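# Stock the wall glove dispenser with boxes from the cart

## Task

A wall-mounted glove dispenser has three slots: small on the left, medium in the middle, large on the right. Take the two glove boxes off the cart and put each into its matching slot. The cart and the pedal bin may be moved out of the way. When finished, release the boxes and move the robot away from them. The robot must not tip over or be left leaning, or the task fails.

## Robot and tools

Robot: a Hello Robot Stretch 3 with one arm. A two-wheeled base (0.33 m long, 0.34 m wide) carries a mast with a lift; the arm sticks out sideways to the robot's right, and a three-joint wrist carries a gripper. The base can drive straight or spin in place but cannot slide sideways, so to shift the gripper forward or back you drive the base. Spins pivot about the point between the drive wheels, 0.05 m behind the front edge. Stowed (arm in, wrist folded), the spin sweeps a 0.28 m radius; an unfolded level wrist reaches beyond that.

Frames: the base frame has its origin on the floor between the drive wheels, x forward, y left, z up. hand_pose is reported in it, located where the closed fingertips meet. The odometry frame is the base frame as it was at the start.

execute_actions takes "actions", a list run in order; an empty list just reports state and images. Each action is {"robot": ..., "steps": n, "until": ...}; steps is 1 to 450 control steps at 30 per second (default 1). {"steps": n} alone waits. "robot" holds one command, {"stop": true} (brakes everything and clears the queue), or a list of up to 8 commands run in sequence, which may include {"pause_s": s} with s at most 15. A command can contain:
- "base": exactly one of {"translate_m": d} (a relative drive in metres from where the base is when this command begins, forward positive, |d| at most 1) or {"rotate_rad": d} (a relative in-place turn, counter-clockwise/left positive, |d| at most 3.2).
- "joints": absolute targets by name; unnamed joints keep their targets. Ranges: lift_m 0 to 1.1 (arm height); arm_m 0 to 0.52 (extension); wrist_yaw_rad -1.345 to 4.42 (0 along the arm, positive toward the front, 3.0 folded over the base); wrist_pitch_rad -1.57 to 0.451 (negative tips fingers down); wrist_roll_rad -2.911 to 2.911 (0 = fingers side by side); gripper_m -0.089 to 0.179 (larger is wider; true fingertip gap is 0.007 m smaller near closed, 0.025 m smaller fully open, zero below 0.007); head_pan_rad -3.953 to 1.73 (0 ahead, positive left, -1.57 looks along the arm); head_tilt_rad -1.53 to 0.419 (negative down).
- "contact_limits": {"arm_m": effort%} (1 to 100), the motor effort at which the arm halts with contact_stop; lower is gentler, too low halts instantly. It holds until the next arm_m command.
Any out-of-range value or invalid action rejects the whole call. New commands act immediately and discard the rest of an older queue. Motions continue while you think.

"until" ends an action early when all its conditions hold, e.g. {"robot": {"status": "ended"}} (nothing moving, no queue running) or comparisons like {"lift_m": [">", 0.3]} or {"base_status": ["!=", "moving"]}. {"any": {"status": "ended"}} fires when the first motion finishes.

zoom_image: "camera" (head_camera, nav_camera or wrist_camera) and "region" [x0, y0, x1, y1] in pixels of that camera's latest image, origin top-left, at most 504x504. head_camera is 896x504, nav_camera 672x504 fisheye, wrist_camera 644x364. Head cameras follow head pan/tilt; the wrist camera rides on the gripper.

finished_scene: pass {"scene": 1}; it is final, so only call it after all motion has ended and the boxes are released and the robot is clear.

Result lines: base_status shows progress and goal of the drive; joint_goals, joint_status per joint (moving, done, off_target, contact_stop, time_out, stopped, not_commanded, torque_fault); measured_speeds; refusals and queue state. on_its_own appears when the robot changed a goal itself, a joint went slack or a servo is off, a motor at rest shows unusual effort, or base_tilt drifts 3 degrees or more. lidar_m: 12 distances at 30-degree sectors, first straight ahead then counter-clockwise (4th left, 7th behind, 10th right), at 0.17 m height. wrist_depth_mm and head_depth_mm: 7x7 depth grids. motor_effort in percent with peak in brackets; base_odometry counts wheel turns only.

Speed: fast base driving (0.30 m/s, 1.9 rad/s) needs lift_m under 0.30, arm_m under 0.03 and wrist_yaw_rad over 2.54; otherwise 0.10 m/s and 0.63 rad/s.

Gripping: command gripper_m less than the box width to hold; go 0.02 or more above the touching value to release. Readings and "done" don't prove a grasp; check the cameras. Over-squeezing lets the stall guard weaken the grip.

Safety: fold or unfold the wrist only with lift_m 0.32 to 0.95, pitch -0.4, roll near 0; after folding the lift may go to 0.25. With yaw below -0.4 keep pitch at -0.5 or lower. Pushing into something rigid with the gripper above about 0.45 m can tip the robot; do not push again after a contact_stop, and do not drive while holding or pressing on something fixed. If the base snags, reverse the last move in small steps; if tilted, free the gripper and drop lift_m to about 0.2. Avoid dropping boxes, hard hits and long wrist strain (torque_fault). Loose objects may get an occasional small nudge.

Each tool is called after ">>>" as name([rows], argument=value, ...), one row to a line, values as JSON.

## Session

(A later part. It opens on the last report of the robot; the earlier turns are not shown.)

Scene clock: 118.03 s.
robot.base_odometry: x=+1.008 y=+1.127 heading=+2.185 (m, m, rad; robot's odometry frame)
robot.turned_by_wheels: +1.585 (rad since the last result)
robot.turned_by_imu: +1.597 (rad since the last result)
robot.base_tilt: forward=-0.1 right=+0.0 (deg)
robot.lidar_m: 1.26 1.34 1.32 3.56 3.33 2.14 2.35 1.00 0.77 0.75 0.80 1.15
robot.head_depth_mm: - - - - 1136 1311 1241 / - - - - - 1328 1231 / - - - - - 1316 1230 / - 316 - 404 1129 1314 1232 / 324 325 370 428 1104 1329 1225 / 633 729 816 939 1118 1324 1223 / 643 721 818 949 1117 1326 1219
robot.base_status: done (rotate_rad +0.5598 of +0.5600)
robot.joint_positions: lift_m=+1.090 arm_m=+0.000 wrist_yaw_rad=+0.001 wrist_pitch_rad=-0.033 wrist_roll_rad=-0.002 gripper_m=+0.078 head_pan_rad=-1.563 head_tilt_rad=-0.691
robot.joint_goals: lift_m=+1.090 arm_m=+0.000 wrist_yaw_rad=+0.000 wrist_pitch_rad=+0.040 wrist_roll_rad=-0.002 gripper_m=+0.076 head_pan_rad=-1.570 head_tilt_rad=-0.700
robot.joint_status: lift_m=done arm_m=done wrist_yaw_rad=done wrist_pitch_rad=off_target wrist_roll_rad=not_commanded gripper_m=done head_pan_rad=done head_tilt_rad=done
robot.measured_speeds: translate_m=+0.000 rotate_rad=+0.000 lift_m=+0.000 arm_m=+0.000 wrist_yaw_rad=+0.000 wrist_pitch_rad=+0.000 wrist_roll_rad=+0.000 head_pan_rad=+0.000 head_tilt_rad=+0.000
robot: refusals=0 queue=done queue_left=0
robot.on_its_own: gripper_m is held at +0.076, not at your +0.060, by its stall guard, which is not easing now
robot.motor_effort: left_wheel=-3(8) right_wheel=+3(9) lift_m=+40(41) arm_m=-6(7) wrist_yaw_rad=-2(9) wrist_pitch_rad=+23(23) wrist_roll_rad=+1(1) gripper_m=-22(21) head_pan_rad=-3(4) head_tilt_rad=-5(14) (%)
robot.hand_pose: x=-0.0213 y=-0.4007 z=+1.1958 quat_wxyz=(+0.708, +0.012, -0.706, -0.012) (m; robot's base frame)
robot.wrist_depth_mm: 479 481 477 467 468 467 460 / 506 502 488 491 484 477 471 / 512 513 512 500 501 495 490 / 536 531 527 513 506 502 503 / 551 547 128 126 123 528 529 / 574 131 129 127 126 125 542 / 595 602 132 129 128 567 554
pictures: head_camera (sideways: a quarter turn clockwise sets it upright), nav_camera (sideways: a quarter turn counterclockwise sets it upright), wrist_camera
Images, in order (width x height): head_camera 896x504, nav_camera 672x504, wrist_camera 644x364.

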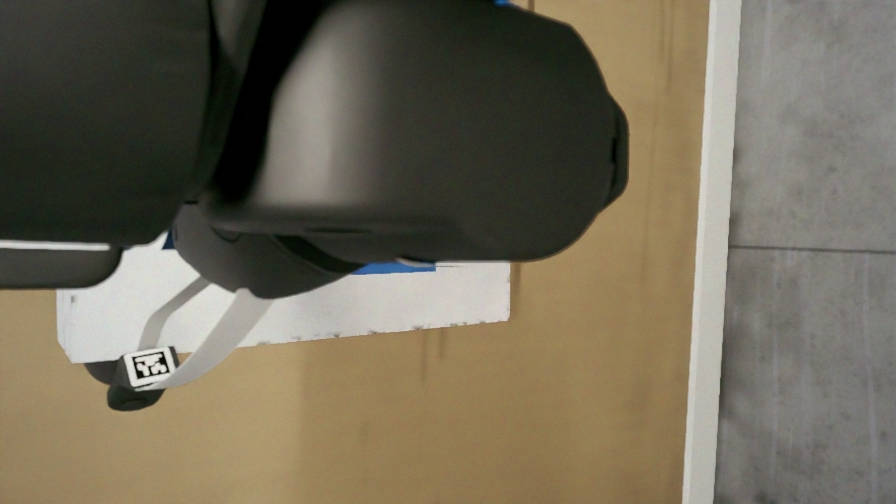

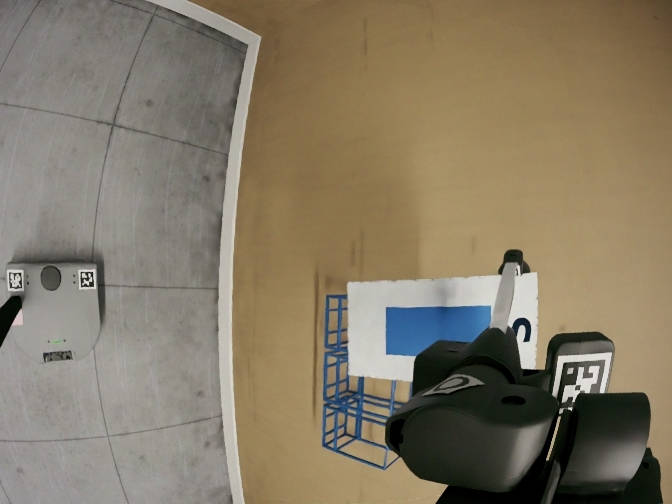

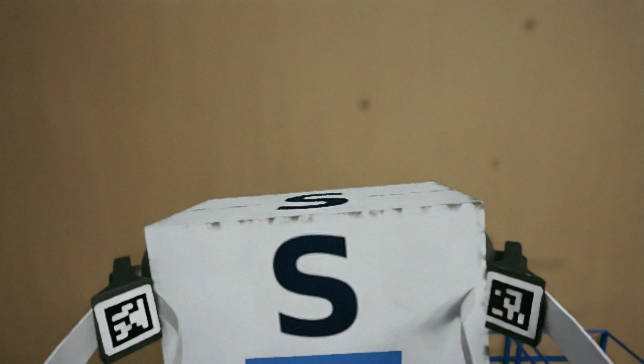

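>>> execute_actions([
  {"robot":{"joints":{"arm_m":0.29,"head_tilt_rad":-0.5,"wrist_roll_rad":0.05}},"steps":300,"until":{"robot":{"status":"ended"}}},
])

Scene clock: 130.10 s.
robot.base_odometry: x=+1.008 y=+1.127 heading=+2.185 (m, m, rad; robot's odometry frame)
robot.turned_by_wheels: +0.000 (rad since the last result)
robot.turned_by_imu: -0.001 (rad since the last result)
robot.base_tilt: forward=-0.1 right=+0.0 (deg)
robot.lidar_m: 1.26 1.34 1.32 3.58 3.33 2.14 2.36 1.00 0.77 0.75 0.80 1.15
robot.head_depth_mm: - 676 731 808 895 1014 1169 / - - 737 796 872 1017 1177 / - - 718 804 907 1022 1183 / 611 - 637 810 912 1032 1188 / 626 664 726 822 921 1039 1200 / 628 681 748 825 923 1037 1201 / 630 688 749 829 921 1052 1209
robot.base_status: done (rotate_rad +0.5598 of +0.5600)
robot.joint_positions: lift_m=+1.090 arm_m=+0.290 wrist_yaw_rad=+0.001 wrist_pitch_rad=-0.033 wrist_roll_rad=+0.044 gripper_m=+0.078 head_pan_rad=-1.563 head_tilt_rad=-0.507
robot.joint_goals: lift_m=+1.090 arm_m=+0.290 wrist_yaw_rad=+0.000 wrist_pitch_rad=+0.040 wrist_roll_rad=+0.050 gripper_m=+0.076 head_pan_rad=-1.570 head_tilt_rad=-0.500
robot.joint_status: lift_m=done arm_m=done wrist_yaw_rad=done wrist_pitch_rad=off_target wrist_roll_rad=done gripper_m=done head_pan_rad=done head_tilt_rad=done
robot.measured_speeds: translate_m=+0.000 rotate_rad=+0.000 lift_m=+0.000 arm_m=+0.000 wrist_yaw_rad=+0.000 wrist_pitch_rad=+0.000 wrist_roll_rad=+0.000 head_pan_rad=+0.000 head_tilt_rad=+0.000
robot: refusals=0 queue=done queue_left=0
robot.on_its_own: gripper_m is held at +0.076, not at your +0.060, by its stall guard, which is not easing now
robot.motor_effort: left_wheel=-3(3) right_wheel=+3(3) lift_m=+40(40) arm_m=+6(5) wrist_yaw_rad=-2(2) wrist_pitch_rad=+23(23) wrist_roll_rad=+2(5) gripper_m=-21(21) head_pan_rad=-3(3) head_tilt_rad=+3(20) (%)
robot.hand_pose: x=-0.0213 y=-0.6899 z=+1.1958 quat_wxyz=(+0.692, +0.012, -0.722, -0.012) (m; robot's base frame)
robot.wrist_depth_mm: 201 199 197 196 195 193 192 / 207 206 204 203 202 199 198 / 215 212 212 209 208 206 205 / 223 220 218 215 213 213 211 / 229 227 128 126 124 218 219 / 238 131 129 127 126 124 225 / 246 250 131 130 128 237 233
pictures: head_camera (sideways: a quarter turn clockwise sets it upright), nav_camera (sideways: a quarter turn counterclockwise sets it upright), wrist_camera
Images, in order (width x height): head_camera 896x504, nav_camera 672x504, wrist_camera 644x364.

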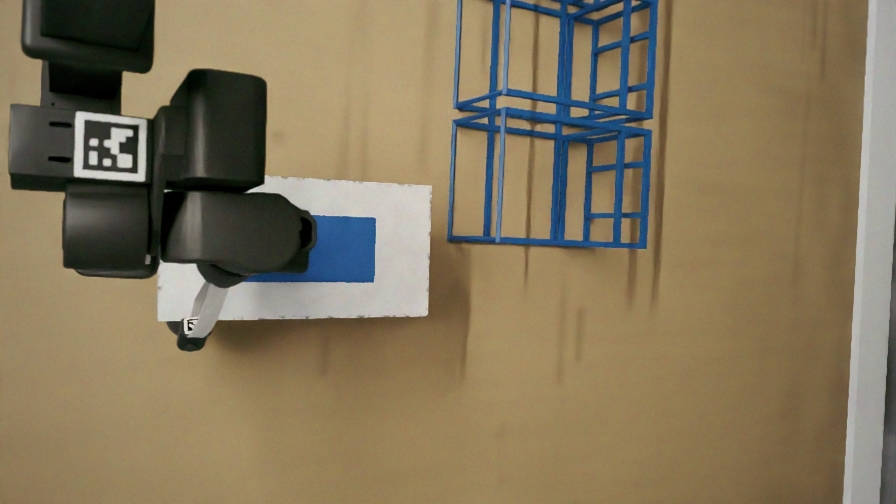

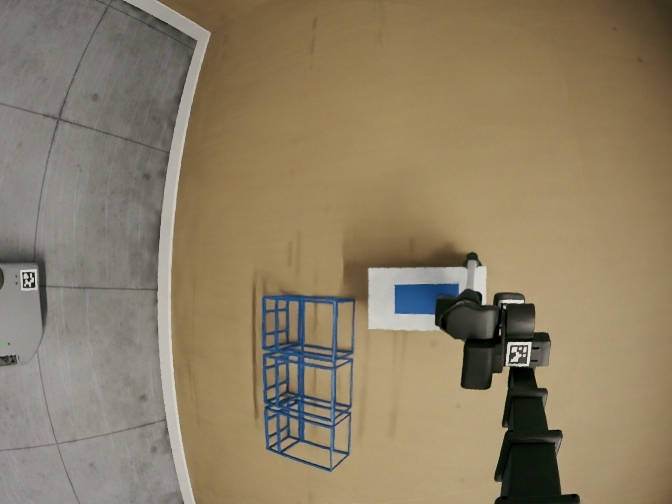

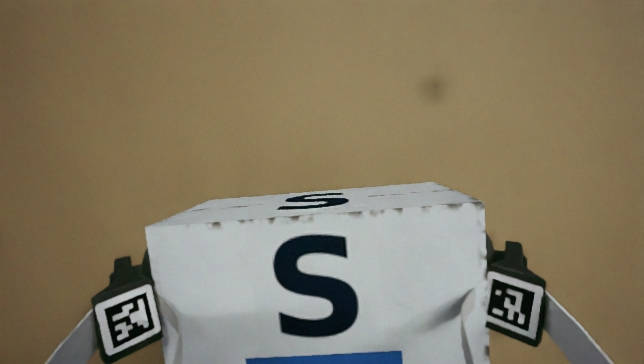

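>>> execute_actions([
  {"robot":{"base":{"translate_m":-0.078},"joints":{"wrist_pitch_rad":0.17,"lift_m":1.02}},"steps":200,"until":{"robot":{"status":"ended"}}},
])

Scene clock: 137.70 s.
robot.base_odometry: x=+1.053 y=+1.063 heading=+2.185 (m, m, rad; robot's odometry frame)
robot.turned_by_wheels: +0.000 (rad since the last result)
robot.turned_by_imu: -0.001 (rad since the last result)
robot.base_tilt: forward=-0.1 right=+0.0 (deg)
robot.lidar_m: 1.34 1.42 1.36 3.57 3.23 2.07 2.34 0.99 0.76 0.75 0.79 1.14
robot.head_depth_mm: 612 650 746 802 866 1008 1159 / 615 652 729 810 883 1016 1171 / 617 653 - 795 875 1019 1174 / 619 656 - 719 899 1022 1181 / 621 665 721 805 895 1028 1188 / 623 677 742 819 910 1036 1189 / 625 678 744 823 917 1043 1199
robot.base_status: done (translate_m -0.0780 of -0.0780)
robot.joint_positions: lift_m=+1.020 arm_m=+0.290 wrist_yaw_rad=+0.001 wrist_pitch_rad=+0.094 wrist_roll_rad=+0.044 gripper_m=+0.078 head_pan_rad=-1.563 head_tilt_rad=-0.507
robot.joint_goals: lift_m=+1.020 arm_m=+0.290 wrist_yaw_rad=+0.000 wrist_pitch_rad=+0.170 wrist_roll_rad=+0.050 gripper_m=+0.076 head_pan_rad=-1.570 head_tilt_rad=-0.500
robot.joint_status: lift_m=done arm_m=done wrist_yaw_rad=done wrist_pitch_rad=off_target wrist_roll_rad=done gripper_m=done head_pan_rad=done head_tilt_rad=done
robot.measured_speeds: translate_m=+0.000 rotate_rad=+0.000 lift_m=+0.000 arm_m=+0.000 wrist_yaw_rad=+0.000 wrist_pitch_rad=+0.000 wrist_roll_rad=+0.000 head_pan_rad=+0.000 head_tilt_rad=+0.000
robot: refusals=0 queue=dropped queue_left=0
robot.on_its_own: gripper_m is held at +0.076, not at your +0.060, by its stall guard, which is not easing now
robot.motor_effort: left_wheel=-3(6) right_wheel=+3(2) lift_m=+33(41) arm_m=+6(6) wrist_yaw_rad=-1(1) wrist_pitch_rad=+23(25) wrist_roll_rad=+2(2) gripper_m=-21(21) head_pan_rad=-3(4) head_tilt_rad=+4(4) (%)
robot.hand_pose: x=-0.0213 y=-0.6920 z=+1.1589 quat_wxyz=(+0.691, -0.032, -0.721, +0.034) (m; robot's base frame)
robot.wrist_depth_mm: 211 208 206 204 202 199 197 / 214 211 209 206 204 203 200 / 216 214 212 210 207 204 202 / 219 217 214 213 209 208 205 / 224 221 128 126 125 210 207 / 226 131 129 128 126 125 210 / 229 227 131 129 128 216 213
pictures: head_camera (sideways: a quarter turn clockwise sets it upright), nav_camera (sideways: a quarter turn counterclockwise sets it upright), wrist_camera
Images, in order (width x height): head_camera 896x504, nav_camera 672x504, wrist_camera 644x364.

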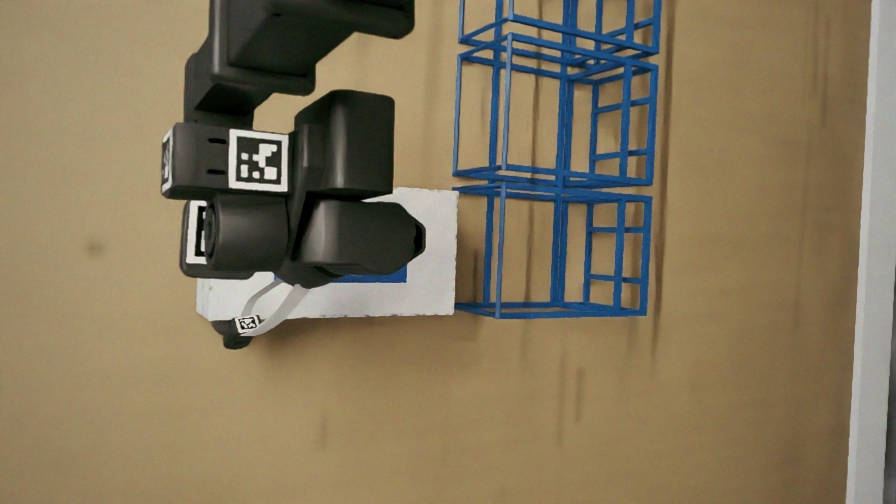

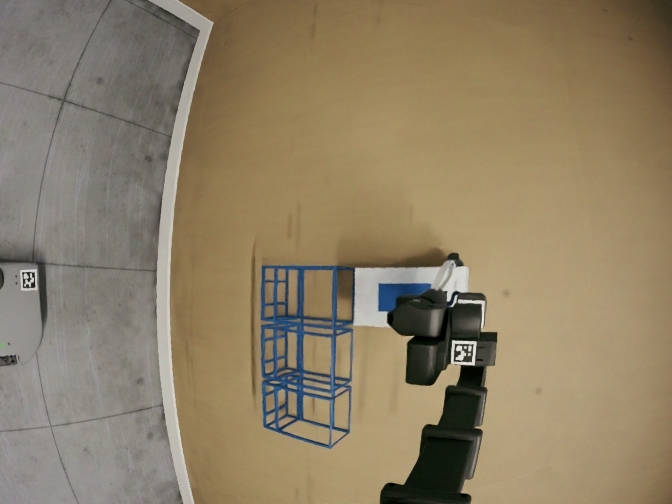

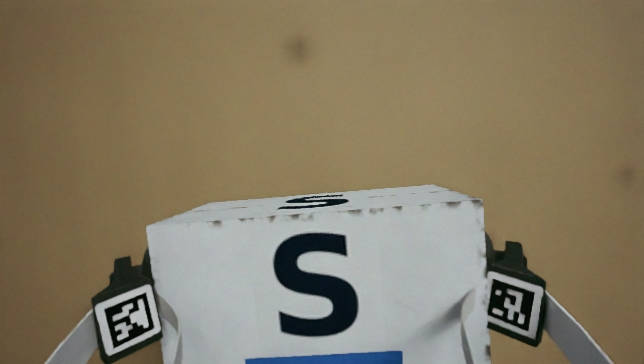

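>>> execute_actions([
  {"robot":{"joints":{"arm_m":0.286,"lift_m":0.95}},"steps":200,"until":{"robot":{"status":"ended"}}},
])

Scene clock: 144.43 s.
robot.base_odometry: x=+1.053 y=+1.063 heading=+2.185 (m, m, rad; robot's odometry frame)
robot.turned_by_wheels: +0.000 (rad since the last result)
robot.turned_by_imu: -0.001 (rad since the last result)
robot.base_tilt: forward=-0.1 right=+0.0 (deg)
robot.lidar_m: 1.34 1.42 1.36 3.56 3.24 2.06 2.34 0.99 0.76 0.74 0.79 1.14
robot.head_depth_mm: 610 664 718 - 834 1010 1157 / 615 669 712 829 889 1015 1159 / 618 671 704 - 875 1023 1169 / 618 673 651 - 904 1028 1178 / 622 675 710 794 899 1032 1189 / 623 677 739 819 914 1041 1197 / 626 680 743 822 922 1041 1201
robot.base_status: done (translate_m -0.0780 of -0.0780)
robot.joint_positions: lift_m=+0.950 arm_m=+0.286 wrist_yaw_rad=-0.003 wrist_pitch_rad=+0.099 wrist_roll_rad=+0.044 gripper_m=+0.078 head_pan_rad=-1.563 head_tilt_rad=-0.507
robot.joint_goals: lift_m=+0.950 arm_m=+0.286 wrist_yaw_rad=+0.000 wrist_pitch_rad=+0.170 wrist_roll_rad=+0.050 gripper_m=+0.076 head_pan_rad=-1.570 head_tilt_rad=-0.500
robot.joint_status: lift_m=done arm_m=done wrist_yaw_rad=done wrist_pitch_rad=off_target wrist_roll_rad=done gripper_m=done head_pan_rad=done head_tilt_rad=done
robot.measured_speeds: translate_m=+0.000 rotate_rad=+0.000 lift_m=+0.000 arm_m=+0.000 wrist_yaw_rad=+0.000 wrist_pitch_rad=+0.000 wrist_roll_rad=+0.000 head_pan_rad=+0.000 head_tilt_rad=+0.000
robot: refusals=0 queue=done queue_left=0
robot.on_its_own: gripper_m is held at +0.076, not at your +0.060, by its stall guard, which is not easing now
robot.motor_effort: left_wheel=-4(4) right_wheel=+3(4) lift_m=+33(34) arm_m=-6(7) wrist_yaw_rad=+2(3) wrist_pitch_rad=+22(24) wrist_roll_rad=+2(2) gripper_m=-22(21) head_pan_rad=-3(3) head_tilt_rad=+4(4) (%)
robot.hand_pose: x=-0.0222 y=-0.6887 z=+1.0901 quat_wxyz=(+0.691, -0.035, -0.721, +0.035) (m; robot's base frame)
robot.wrist_depth_mm: 213 212 211 208 204 203 201 / 216 213 213 212 207 206 204 / 220 218 214 212 211 209 206 / 222 221 218 216 211 212 209 / 225 223 128 126 124 213 212 / 228 131 130 127 126 125 214 / 233 230 131 129 128 219 215
pictures: head_camera (sideways: a quarter turn clockwise sets it upright), nav_camera (sideways: a quarter turn counterclockwise sets it upright), wrist_camera
Images, in order (width x height): head_camera 896x504, nav_camera 672x504, wrist_camera 644x364.

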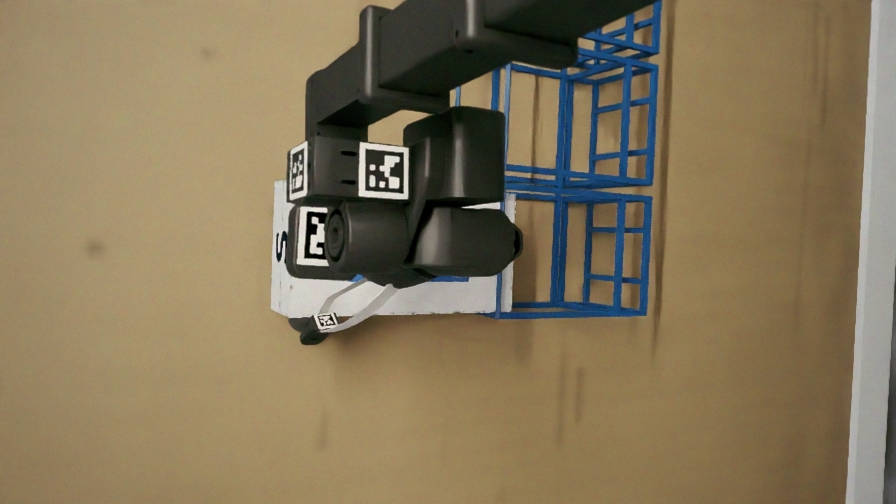

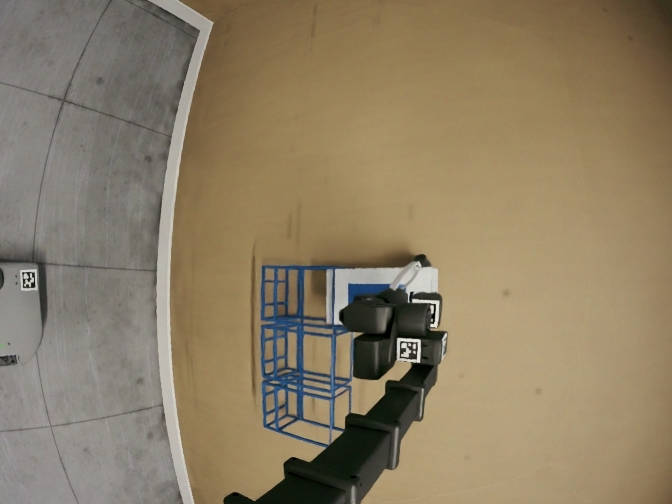

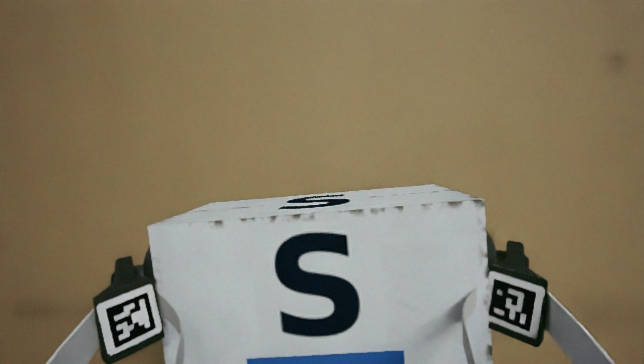

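>>> execute_actions([
  {"robot":{"joints":{"lift_m":0.795}},"steps":200,"until":{"robot":{"status":"ended"}}},
])

Scene clock: 150.27 s.
robot.base_odometry: x=+1.053 y=+1.063 heading=+2.185 (m, m, rad; robot's odometry frame)
robot.turned_by_wheels: +0.000 (rad since the last result)
robot.turned_by_imu: -0.001 (rad since the last result)
robot.base_tilt: forward=-0.1 right=+0.0 (deg)
robot.lidar_m: 1.34 1.42 1.36 3.58 3.24 2.07 2.34 0.99 0.76 0.75 0.79 1.14
robot.head_depth_mm: 613 665 727 801 867 981 - / 617 666 731 805 - 1033 1186 / 615 669 733 773 - 1044 1176 / 619 673 733 731 - 1043 1175 / 620 673 738 792 883 1025 1179 / 624 675 741 817 914 1038 1199 / 624 678 744 822 918 1042 1201
robot.base_status: done (translate_m -0.0780 of -0.0780)
robot.joint_positions: lift_m=+0.795 arm_m=+0.286 wrist_yaw_rad=-0.005 wrist_pitch_rad=+0.099 wrist_roll_rad=+0.044 gripper_m=+0.078 head_pan_rad=-1.563 head_tilt_rad=-0.507
robot.joint_goals: lift_m=+0.795 arm_m=+0.286 wrist_yaw_rad=+0.000 wrist_pitch_rad=+0.170 wrist_roll_rad=+0.050 gripper_m=+0.076 head_pan_rad=-1.570 head_tilt_rad=-0.500
robot.joint_status: lift_m=done arm_m=done wrist_yaw_rad=done wrist_pitch_rad=off_target wrist_roll_rad=done gripper_m=done head_pan_rad=done head_tilt_rad=done
robot.measured_speeds: translate_m=+0.000 rotate_rad=+0.000 lift_m=+0.000 arm_m=+0.000 wrist_yaw_rad=+0.000 wrist_pitch_rad=+0.000 wrist_roll_rad=+0.000 head_pan_rad=+0.000 head_tilt_rad=+0.000
robot: refusals=0 queue=done queue_left=0
robot.on_its_own: gripper_m is held at +0.076, not at your +0.060, by its stall guard, which is not easing now
robot.motor_effort: left_wheel=-4(4) right_wheel=+3(4) lift_m=+32(33) arm_m=-6(6) wrist_yaw_rad=+4(4) wrist_pitch_rad=+22(22) wrist_roll_rad=+2(2) gripper_m=-21(22) head_pan_rad=-4(4) head_tilt_rad=+3(3) (%)
robot.hand_pose: x=-0.0228 y=-0.6887 z=+0.9351 quat_wxyz=(+0.691, -0.036, -0.721, +0.034) (m; robot's base frame)
robot.wrist_depth_mm: 213 211 209 207 205 204 202 / 216 215 211 210 207 207 204 / 220 218 215 213 211 208 206 / 222 219 218 214 212 211 210 / 224 222 128 126 124 213 212 / 230 131 130 128 126 125 215 / 231 229 131 129 127 126 217
pictures: head_camera (sideways: a quarter turn clockwise sets it upright), nav_camera (sideways: a quarter turn counterclockwise sets it upright), wrist_camera
Images, in order (width x height): head_camera 896x504, nav_camera 672x504, wrist_camera 644x364.

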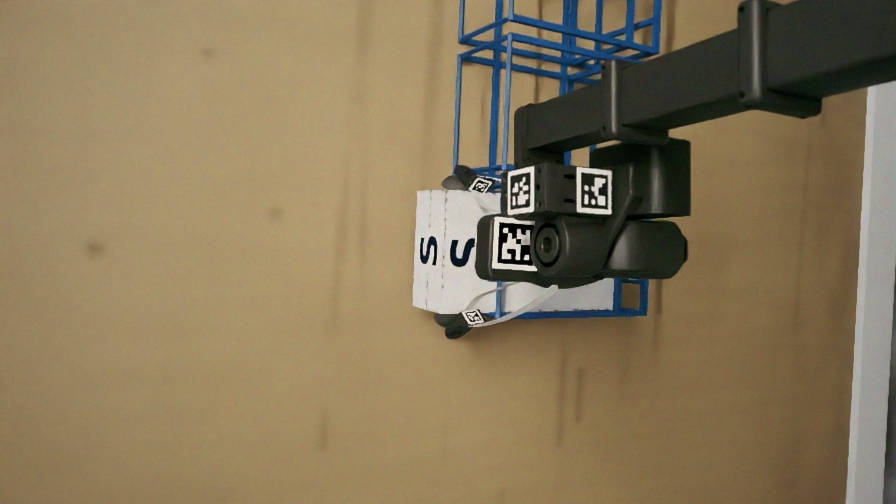

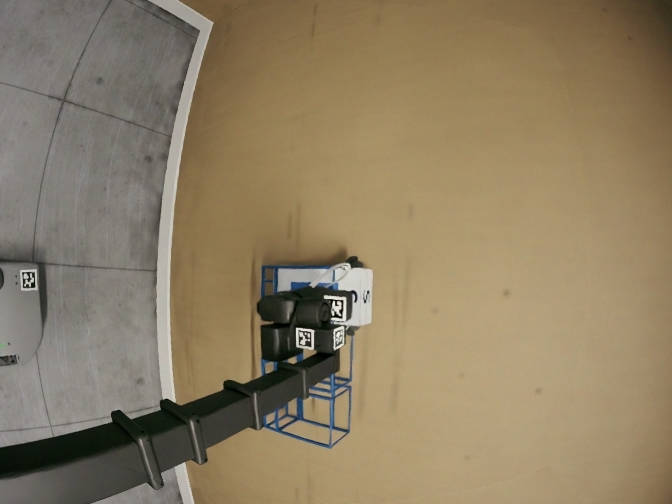

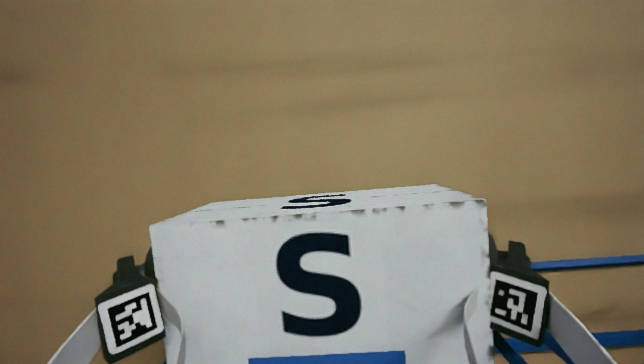

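>>> execute_actions([
  {"robot":[{"joints":{"lift_m":0.782}},{"joints":{"gripper_m":0.179}},{"joints":{"arm_m":0,"wrist_pitch_rad":-0.4,"wrist_roll_rad":0}},{"joints":{"wrist_yaw_rad":3.0,"gripper_m":0.04},"base":{"rotate_rad":-0.515}},{"joints":{"lift_m":0.28}}],"steps":450,"until":{"robot":{"status":"ended"}}},
])

>>> execute_actions([
  {"robot":[{"base":{"translate_m":-0.75}},{"base":{"translate_m":-0.75}},{"base":{"rotate_rad":-1.08},"joints":{"lift_m":0.765}},{"joints":{"wrist_yaw_rad":0,"gripper_m":0.179}},{"joints":{"wrist_pitch_rad":0.1,"lift_m":0.74,"arm_m":0.1}}],"steps":450,"until":{"robot":{"status":"ended"}}},
  {"steps":450,"until":{"robot":{"status":"ended"}}},
])

Scene clock: 163.83 s.
robot.base_odometry: x=+1.053 y=+1.063 heading=+2.185 (m, m, rad; robot's odometry frame)
robot.turned_by_wheels: +0.000 (rad since the last result)
robot.turned_by_imu: +0.009 (rad since the last result)
robot.base_tilt: forward=-0.1 right=+0.0 (deg)
robot.lidar_m: 1.35 1.43 1.36 3.58 3.21 2.06 2.26 0.99 0.76 0.75 0.79 1.15
robot.head_depth_mm: 614 660 727 797 856 993 - / 615 667 728 805 867 - 1167 / 616 669 735 785 797 - 1168 / 620 673 735 742 - 1065 1175 / 621 676 738 803 898 1035 1185 / 626 682 744 820 916 1043 1188 / 627 684 747 824 918 1042 1203
robot.base_status: done (translate_m -0.0780 of -0.0780)
robot.joint_positions: lift_m=+0.783 arm_m=+0.251 wrist_yaw_rad=+0.022 wrist_pitch_rad=-0.031 wrist_roll_rad=-0.240 gripper_m=+0.179 head_pan_rad=-1.563 head_tilt_rad=-0.506
robot.joint_goals: lift_m=+0.782 arm_m=+0.251 wrist_yaw_rad=+0.000 wrist_pitch_rad=-0.400 wrist_roll_rad=-0.130 gripper_m=+0.179 head_pan_rad=-1.570 head_tilt_rad=-0.500
robot.joint_status: lift_m=done arm_m=contact_stop wrist_yaw_rad=done wrist_pitch_rad=off_target wrist_roll_rad=off_target gripper_m=done head_pan_rad=done head_tilt_rad=done
robot.measured_speeds: translate_m=+0.000 rotate_rad=+0.000 lift_m=+0.000 arm_m=+0.002 wrist_yaw_rad=+0.000 wrist_pitch_rad=+0.000 wrist_roll_rad=-0.024 head_pan_rad=+0.000 head_tilt_rad=+0.000
robot: refusals=0 queue=dropped queue_left=0
robot.on_its_own: wrist_roll_rad is held at -0.130, not at your +0.000, by its stall guard, which is still easing; arm_m is slack since a contact_stop, until your next command for it (your +0.000 is given up); wrist_yaw_rad is at rest, and its effort (-23) is outside its rest range (-12 to +12); wrist_pitch_rad is at rest, and its effort (-76) is outside its rest range (-20 to +32)
robot.motor_effort: left_wheel=+1(6) right_wheel=-1(10) lift_m=+17(36) arm_m=-1(30) wrist_yaw_rad=-23(33) wrist_pitch_rad=-76(77) wrist_roll_rad=+36(38) gripper_m=+0(90) head_pan_rad=-4(4) head_tilt_rad=+3(4) (%)
robot.hand_pose: x=-0.0159 y=-0.6514 z=+0.8894 quat_wxyz=(+0.787, +0.019, -0.617, -0.001) (m; robot's base frame)
robot.wrist_depth_mm: 246 243 238 232 229 224 220 / 251 248 244 239 234 231 225 / 260 256 249 243 240 234 230 / 268 264 154 150 149 241 236 / 275 269 156 152 150 148 242 / - 276 160 158 154 151 247 / - 288 166 162 158 154 260
pictures: head_camera (sideways: a quarter turn clockwise sets it upright), nav_camera (sideways: a quarter turn counterclockwise sets it upright), wrist_camera
dropped: robot: command 2 of its queue: arm_m: contact_stop; wrist_pitch_rad: off_target; wrist_roll_rad: off_target
Images, in order (width x height): head_camera 896x504, nav_camera 672x504, wrist_camera 644x364.

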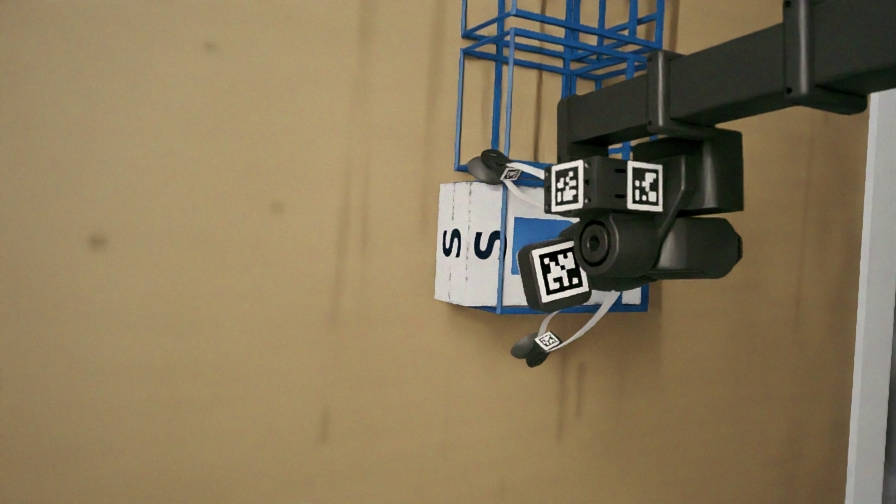

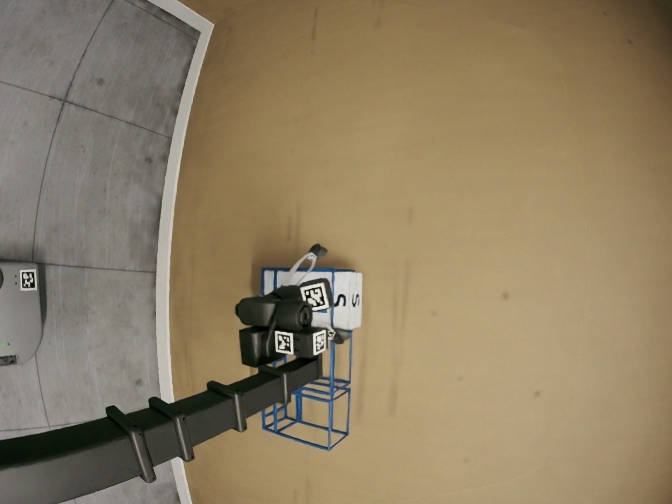

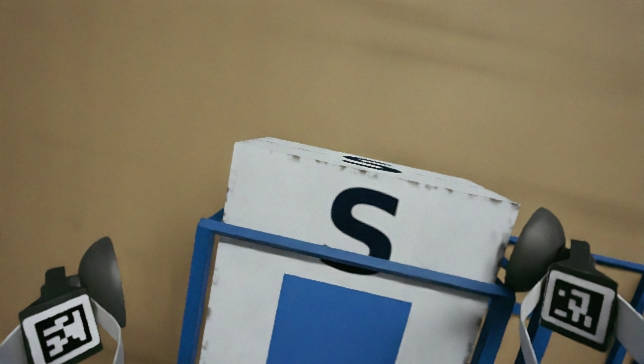

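Scene clock: 193.83 s.
torque_fault: robot.wrist_yaw_rad switched itself off since the last result.
robot.base_odometry: x=+1.666 y=+0.189 heading=+2.141 (m, m, rad; robot's odometry frame)
robot.turned_by_wheels: -0.044 (rad since the last result)
robot.turned_by_imu: +1.763 (rad since the last result)
robot.base_tilt: forward=+0.4 right=+1.0 (deg)
robot.lidar_m: 3.88 1.80 1.94 0.58 0.33 0.29 0.29 0.33 0.57 1.83 2.02 2.42
robot.head_depth_mm: 1533 1661 1800 1940 1925 1620 - / 1557 1670 1842 2006 2059 - - / 1606 1731 1884 2057 2064 - - / 1620 1769 1924 2116 2062 1726 - / 1660 1802 1979 2202 2030 1627 1356 / 1695 1825 2021 2248 2035 1624 1361 / 1733 1896 2077 2313 2005 1610 1338
robot.base_status: moving (translate_m -0.3176 of -0.7500)
robot.joint_positions: lift_m=+0.783 arm_m=+0.159 wrist_yaw_rad=-0.969 wrist_pitch_rad=-0.196 wrist_roll_rad=-0.483 gripper_m=+0.179 head_pan_rad=-1.565 head_tilt_rad=-0.500
robot.joint_goals: lift_m=+0.782 arm_m=+0.159 wrist_yaw_rad=-0.969 wrist_pitch_rad=-0.400 wrist_roll_rad=-0.390 gripper_m=+0.179 head_pan_rad=-1.570 head_tilt_rad=-0.500
robot.joint_status: lift_m=done arm_m=contact_stop wrist_yaw_rad=done wrist_pitch_rad=off_target wrist_roll_rad=off_target gripper_m=done head_pan_rad=done head_tilt_rad=done
robot.measured_speeds: translate_m=+0.000 rotate_rad=+0.000 lift_m=+0.000 arm_m=+0.000 wrist_yaw_rad=+0.000 wrist_pitch_rad=+0.000 wrist_roll_rad=+0.000 head_pan_rad=+0.000 head_tilt_rad=+0.000
robot: refusals=0 queue=running queue_left=3
robot.on_its_own: wrist_roll_rad is held at -0.390, not at your +0.000, by its stall guard, which is still easing; arm_m is slack since a contact_stop, until your next command for it (your +0.000 is given up); wrist_yaw_rad is off since a torque_fault, and then holds where it rests, not at your +0.000
robot.motor_effort: left_wheel=-77(77) right_wheel=-36(71) lift_m=+14(36) arm_m=+0(17) wrist_yaw_rad=-1(100) wrist_pitch_rad=-62(76) wrist_roll_rad=+30(43) gripper_m=-1(1) head_pan_rad=-2(3) head_tilt_rad=+0(3) (%)
robot.hand_pose: x=-0.2247 y=-0.4434 z=+0.8479 quat_wxyz=(+0.730, -0.165, -0.495, -0.442) (m; robot's base frame)
robot.wrist_depth_mm: - - 673 460 355 288 242 / - - 657 456 340 285 238 / - - 626 444 225 258 237 / - - 607 439 220 181 220 / - 953 590 280 218 183 221 / - 841 573 272 214 186 215 / - 820 556 267 211 246 230
pictures: head_camera (sideways: a quarter turn clockwise sets it upright), nav_camera (sideways: a quarter turn counterclockwise sets it upright), wrist_camera
Images, in order (width x height): head_camera 896x504, nav_camera 672x504, wrist_camera 644x364.

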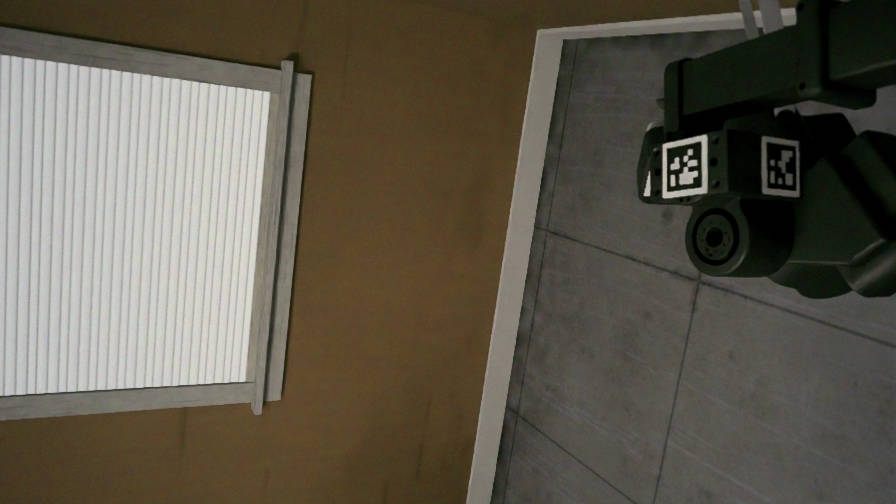

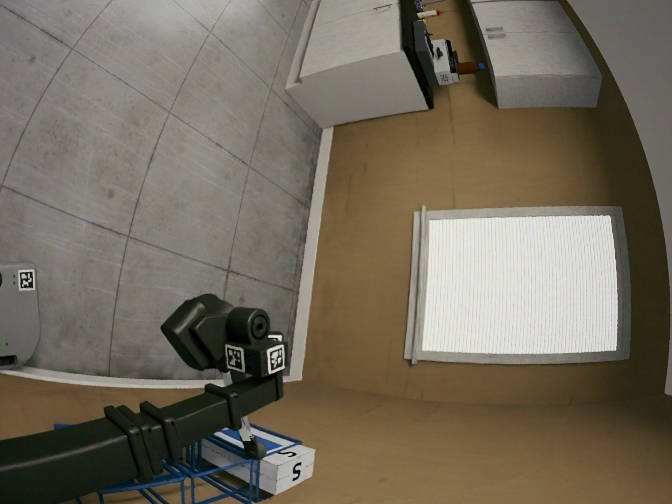

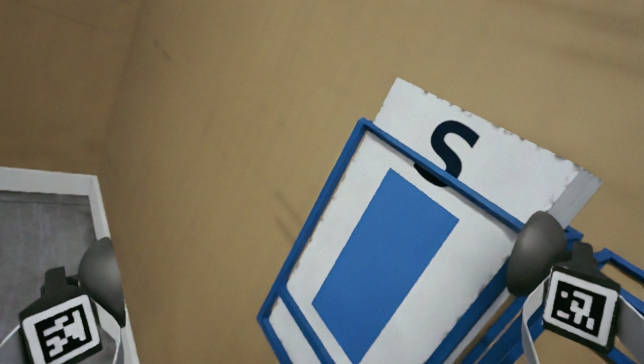

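Hooked. Stop, lift off.

>>> execute_actions([
  {"robot":{"stop":true},"steps":15},
  {"robot":{"joints":{"lift_m":0.93,"wrist_pitch_rad":0}},"steps":150,"until":{"robot":{"status":"ended"}}},
  {"robot":{"base":{"translate_m":0.4},"joints":{"arm_m":0,"head_pan_rad":0.9}},"steps":200,"until":{"robot":{"status":"ended"}}},
])

Scene clock: 206.33 s.
robot.base_odometry: x=+1.450 y=+0.526 heading=+2.140 (m, m, rad; robot's odometry frame)
robot.turned_by_wheels: -0.001 (rad since the last result)
robot.turned_by_imu: -0.005 (rad since the last result)
robot.base_tilt: forward=-0.1 right=+0.0 (deg)
robot.lidar_m: 3.64 1.65 1.53 1.38 0.79 0.68 0.68 0.78 1.34 1.93 1.80 2.61
robot.head_depth_mm: 2076 2291 2557 2724 2091 1670 1368 / 1965 2134 2409 2604 2078 1647 1364 / 1886 2046 2142 2221 2049 1647 1370 / 1793 1934 1861 2126 1990 1638 1363 / 1714 1846 1908 2069 1967 1626 1357 / 1627 1776 1909 2098 2016 1635 1346 / 1570 1696 1829 1998 2031 1626 1350
robot.base_status: done (translate_m +0.4000 of +0.4000)
robot.joint_positions: lift_m=+0.930 arm_m=+0.000 wrist_yaw_rad=-0.997 wrist_pitch_rad=-0.026 wrist_roll_rad=-0.494 gripper_m=+0.179 head_pan_rad=+0.893 head_tilt_rad=-0.500
robot.joint_goals: lift_m=+0.930 arm_m=+0.000 wrist_yaw_rad=-0.997 wrist_pitch_rad=+0.000 wrist_roll_rad=-0.498 gripper_m=+0.179 head_pan_rad=+0.900 head_tilt_rad=-0.500
robot.joint_status: lift_m=done arm_m=done wrist_yaw_rad=done wrist_pitch_rad=done wrist_roll_rad=off_target gripper_m=done head_pan_rad=done head_tilt_rad=done
robot.measured_speeds: translate_m=+0.000 rotate_rad=+0.000 lift_m=+0.000 arm_m=+0.000 wrist_yaw_rad=+0.000 wrist_pitch_rad=+0.000 wrist_roll_rad=+0.000 head_pan_rad=+0.000 head_tilt_rad=+0.000
robot: refusals=0 queue=done queue_left=0
robot.on_its_own: wrist_yaw_rad is held at -0.997, not at your +0.000, since a torque_fault; wrist_roll_rad is held at -0.498, not at your +0.000, by its stall guard, which is not easing now
robot.motor_effort: left_wheel=-1(77) right_wheel=-1(36) lift_m=+36(47) arm_m=-6(1) wrist_yaw_rad=-1(0) wrist_pitch_rad=+8(64) wrist_roll_rad=-2(31) gripper_m=+1(7) head_pan_rad=+4(42) head_tilt_rad=+0(0) (%)
robot.hand_pose: x=-0.2360 y=-0.2841 z=+1.0380 quat_wxyz=(+0.751, -0.235, -0.455, -0.416) (m; robot's base frame)
robot.wrist_depth_mm: - - - - 793 656 549 / - - - 994 764 631 544 / - - - 917 723 622 528 / - - - 896 725 595 516 / - - - 724 692 596 500 / - - - 706 675 594 477 / - - - 731 661 564 482
pictures: head_camera (sideways: a quarter turn clockwise sets it upright), nav_camera (sideways: a quarter turn counterclockwise sets it upright), wrist_camera
dropped: robot: command 1 of its queue: base: time_out
Images, in order (width x height): head_camera 896x504, nav_camera 672x504, wrist_camera 644x364.

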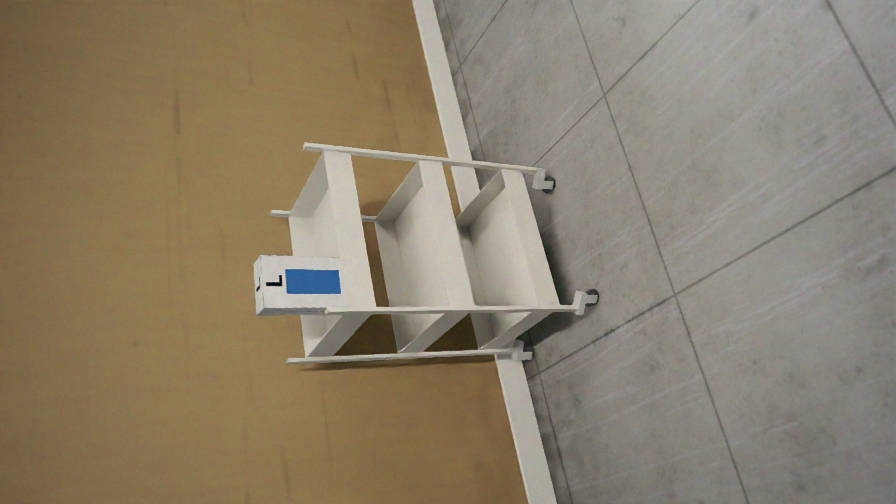

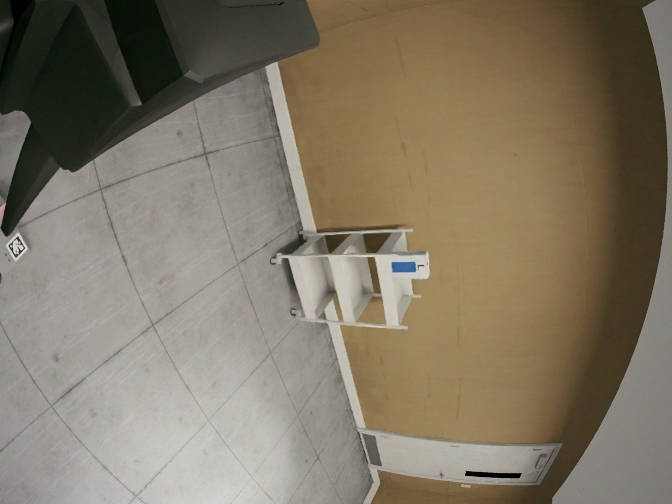

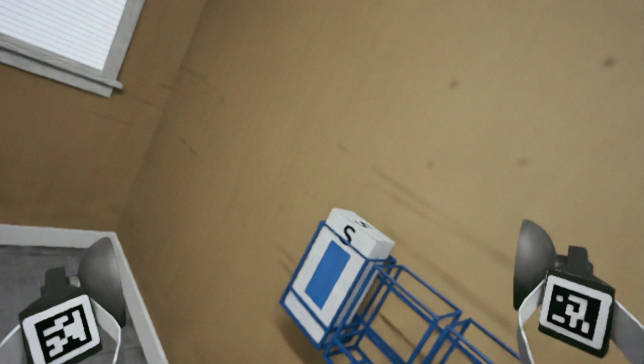

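>>> execute_actions([
  {"robot":[{"base":{"rotate_rad":0.7},"joints":{"wrist_yaw_rad":0,"wrist_roll_rad":0,"head_pan_rad":-1.57,"head_tilt_rad":-0.6,"lift_m":0.74,"wrist_pitch_rad":0.1}},{"base":{"translate_m":1.0}},{"base":{"translate_m":0.13}},{"base":{"rotate_rad":2.22}}],"steps":450,"until":{"robot":{"status":"ended"}}},
  {"steps":450,"until":{"robot":{"status":"ended"}}},
])

Scene clock: 234.27 s.
robot.base_odometry: x=+0.371 y=+0.862 heading=-1.224 (m, m, rad; robot's odometry frame)
robot.turned_by_wheels: +2.920 (rad since the last result)
robot.turned_by_imu: +2.947 (rad since the last result)
robot.base_tilt: forward=-0.1 right=-0.1 (deg)
robot.lidar_m: 1.33 1.39 1.96 2.31 2.35 3.07 3.01 1.26 0.51 0.49 0.96 1.35
robot.head_depth_mm: 772 847 947 1028 907 804 963 / 771 849 946 1028 900 980 961 / 770 848 944 1010 725 783 952 / 774 850 945 1011 711 771 - / 774 852 947 1044 1150 973 1107 / 774 851 947 1064 1219 1400 1281 / 772 853 944 1064 1224 1396 1272
robot.base_status: done (rotate_rad +2.2198 of +2.2200)
robot.joint_positions: lift_m=+0.740 arm_m=+0.000 wrist_yaw_rad=-0.001 wrist_pitch_rad=+0.074 wrist_roll_rad=-0.007 gripper_m=+0.179 head_pan_rad=-1.563 head_tilt_rad=-0.593
robot.joint_goals: lift_m=+0.740 arm_m=+0.000 wrist_yaw_rad=+0.000 wrist_pitch_rad=+0.100 wrist_roll_rad=+0.000 gripper_m=+0.179 head_pan_rad=-1.570 head_tilt_rad=-0.600
robot.joint_status: lift_m=done arm_m=done wrist_yaw_rad=done wrist_pitch_rad=done wrist_roll_rad=done gripper_m=done head_pan_rad=done head_tilt_rad=done
robot.measured_speeds: translate_m=+0.000 rotate_rad=+0.000 lift_m=+0.000 arm_m=+0.000 wrist_yaw_rad=+0.000 wrist_pitch_rad=+0.000 wrist_roll_rad=+0.000 head_pan_rad=+0.000 head_tilt_rad=+0.000
robot: refusals=0 queue=done queue_left=0
robot.motor_effort: left_wheel=-3(7) right_wheel=+2(5) lift_m=+28(32) arm_m=-6(6) wrist_yaw_rad=+1(3) wrist_pitch_rad=+8(9) wrist_roll_rad=+2(4) gripper_m=+0(0) head_pan_rad=-3(43) head_tilt_rad=-4(15) (%)
robot.hand_pose: x=-0.0218 y=-0.4027 z=+0.8737 quat_wxyz=(+0.710, -0.026, -0.704, +0.025) (m; robot's base frame)
robot.wrist_depth_mm: 662 652 658 656 662 652 659 / 671 665 660 661 657 677 657 / 675 666 672 673 675 671 680 / 682 693 668 315 693 687 700 / 702 705 694 317 694 698 696 / 704 697 704 320 556 612 696 / - 717 720 326 428 465 416
pictures: head_camera (sideways: a quarter turn clockwise sets it upright), nav_camera (sideways: a quarter turn counterclockwise sets it upright), wrist_camera
Images, in order (width x height): head_camera 896x504, nav_camera 672x504, wrist_camera 644x364.

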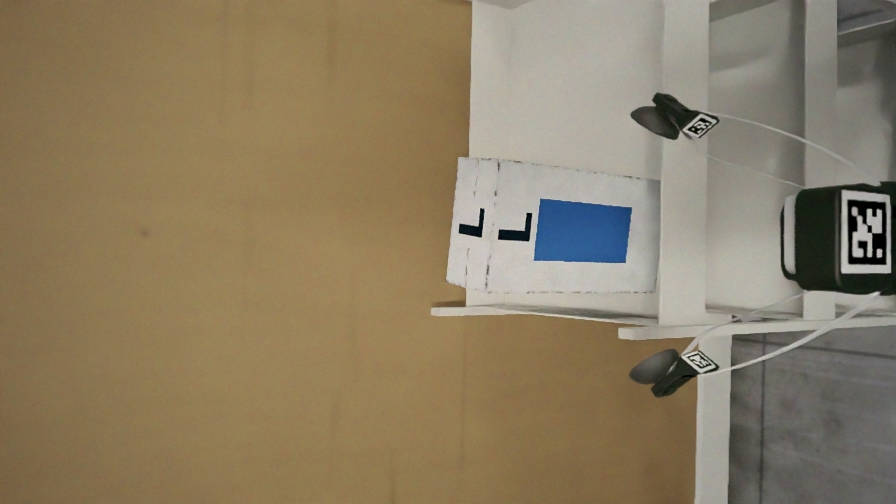

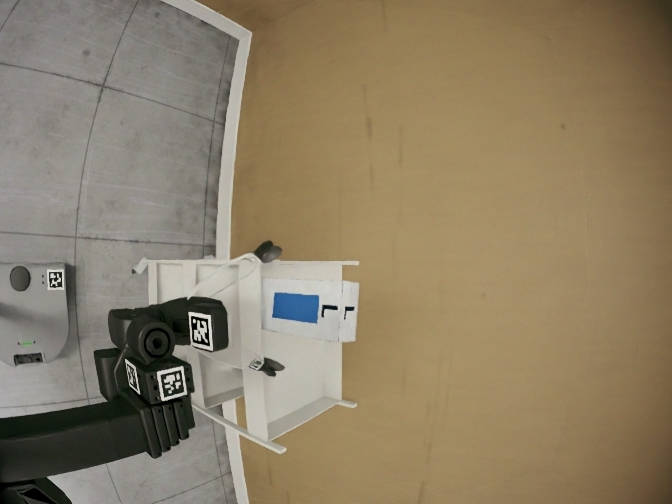

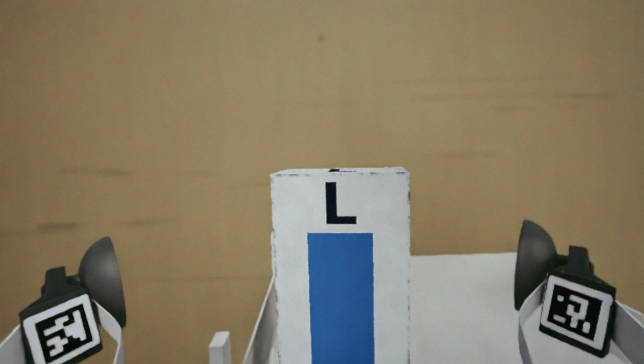

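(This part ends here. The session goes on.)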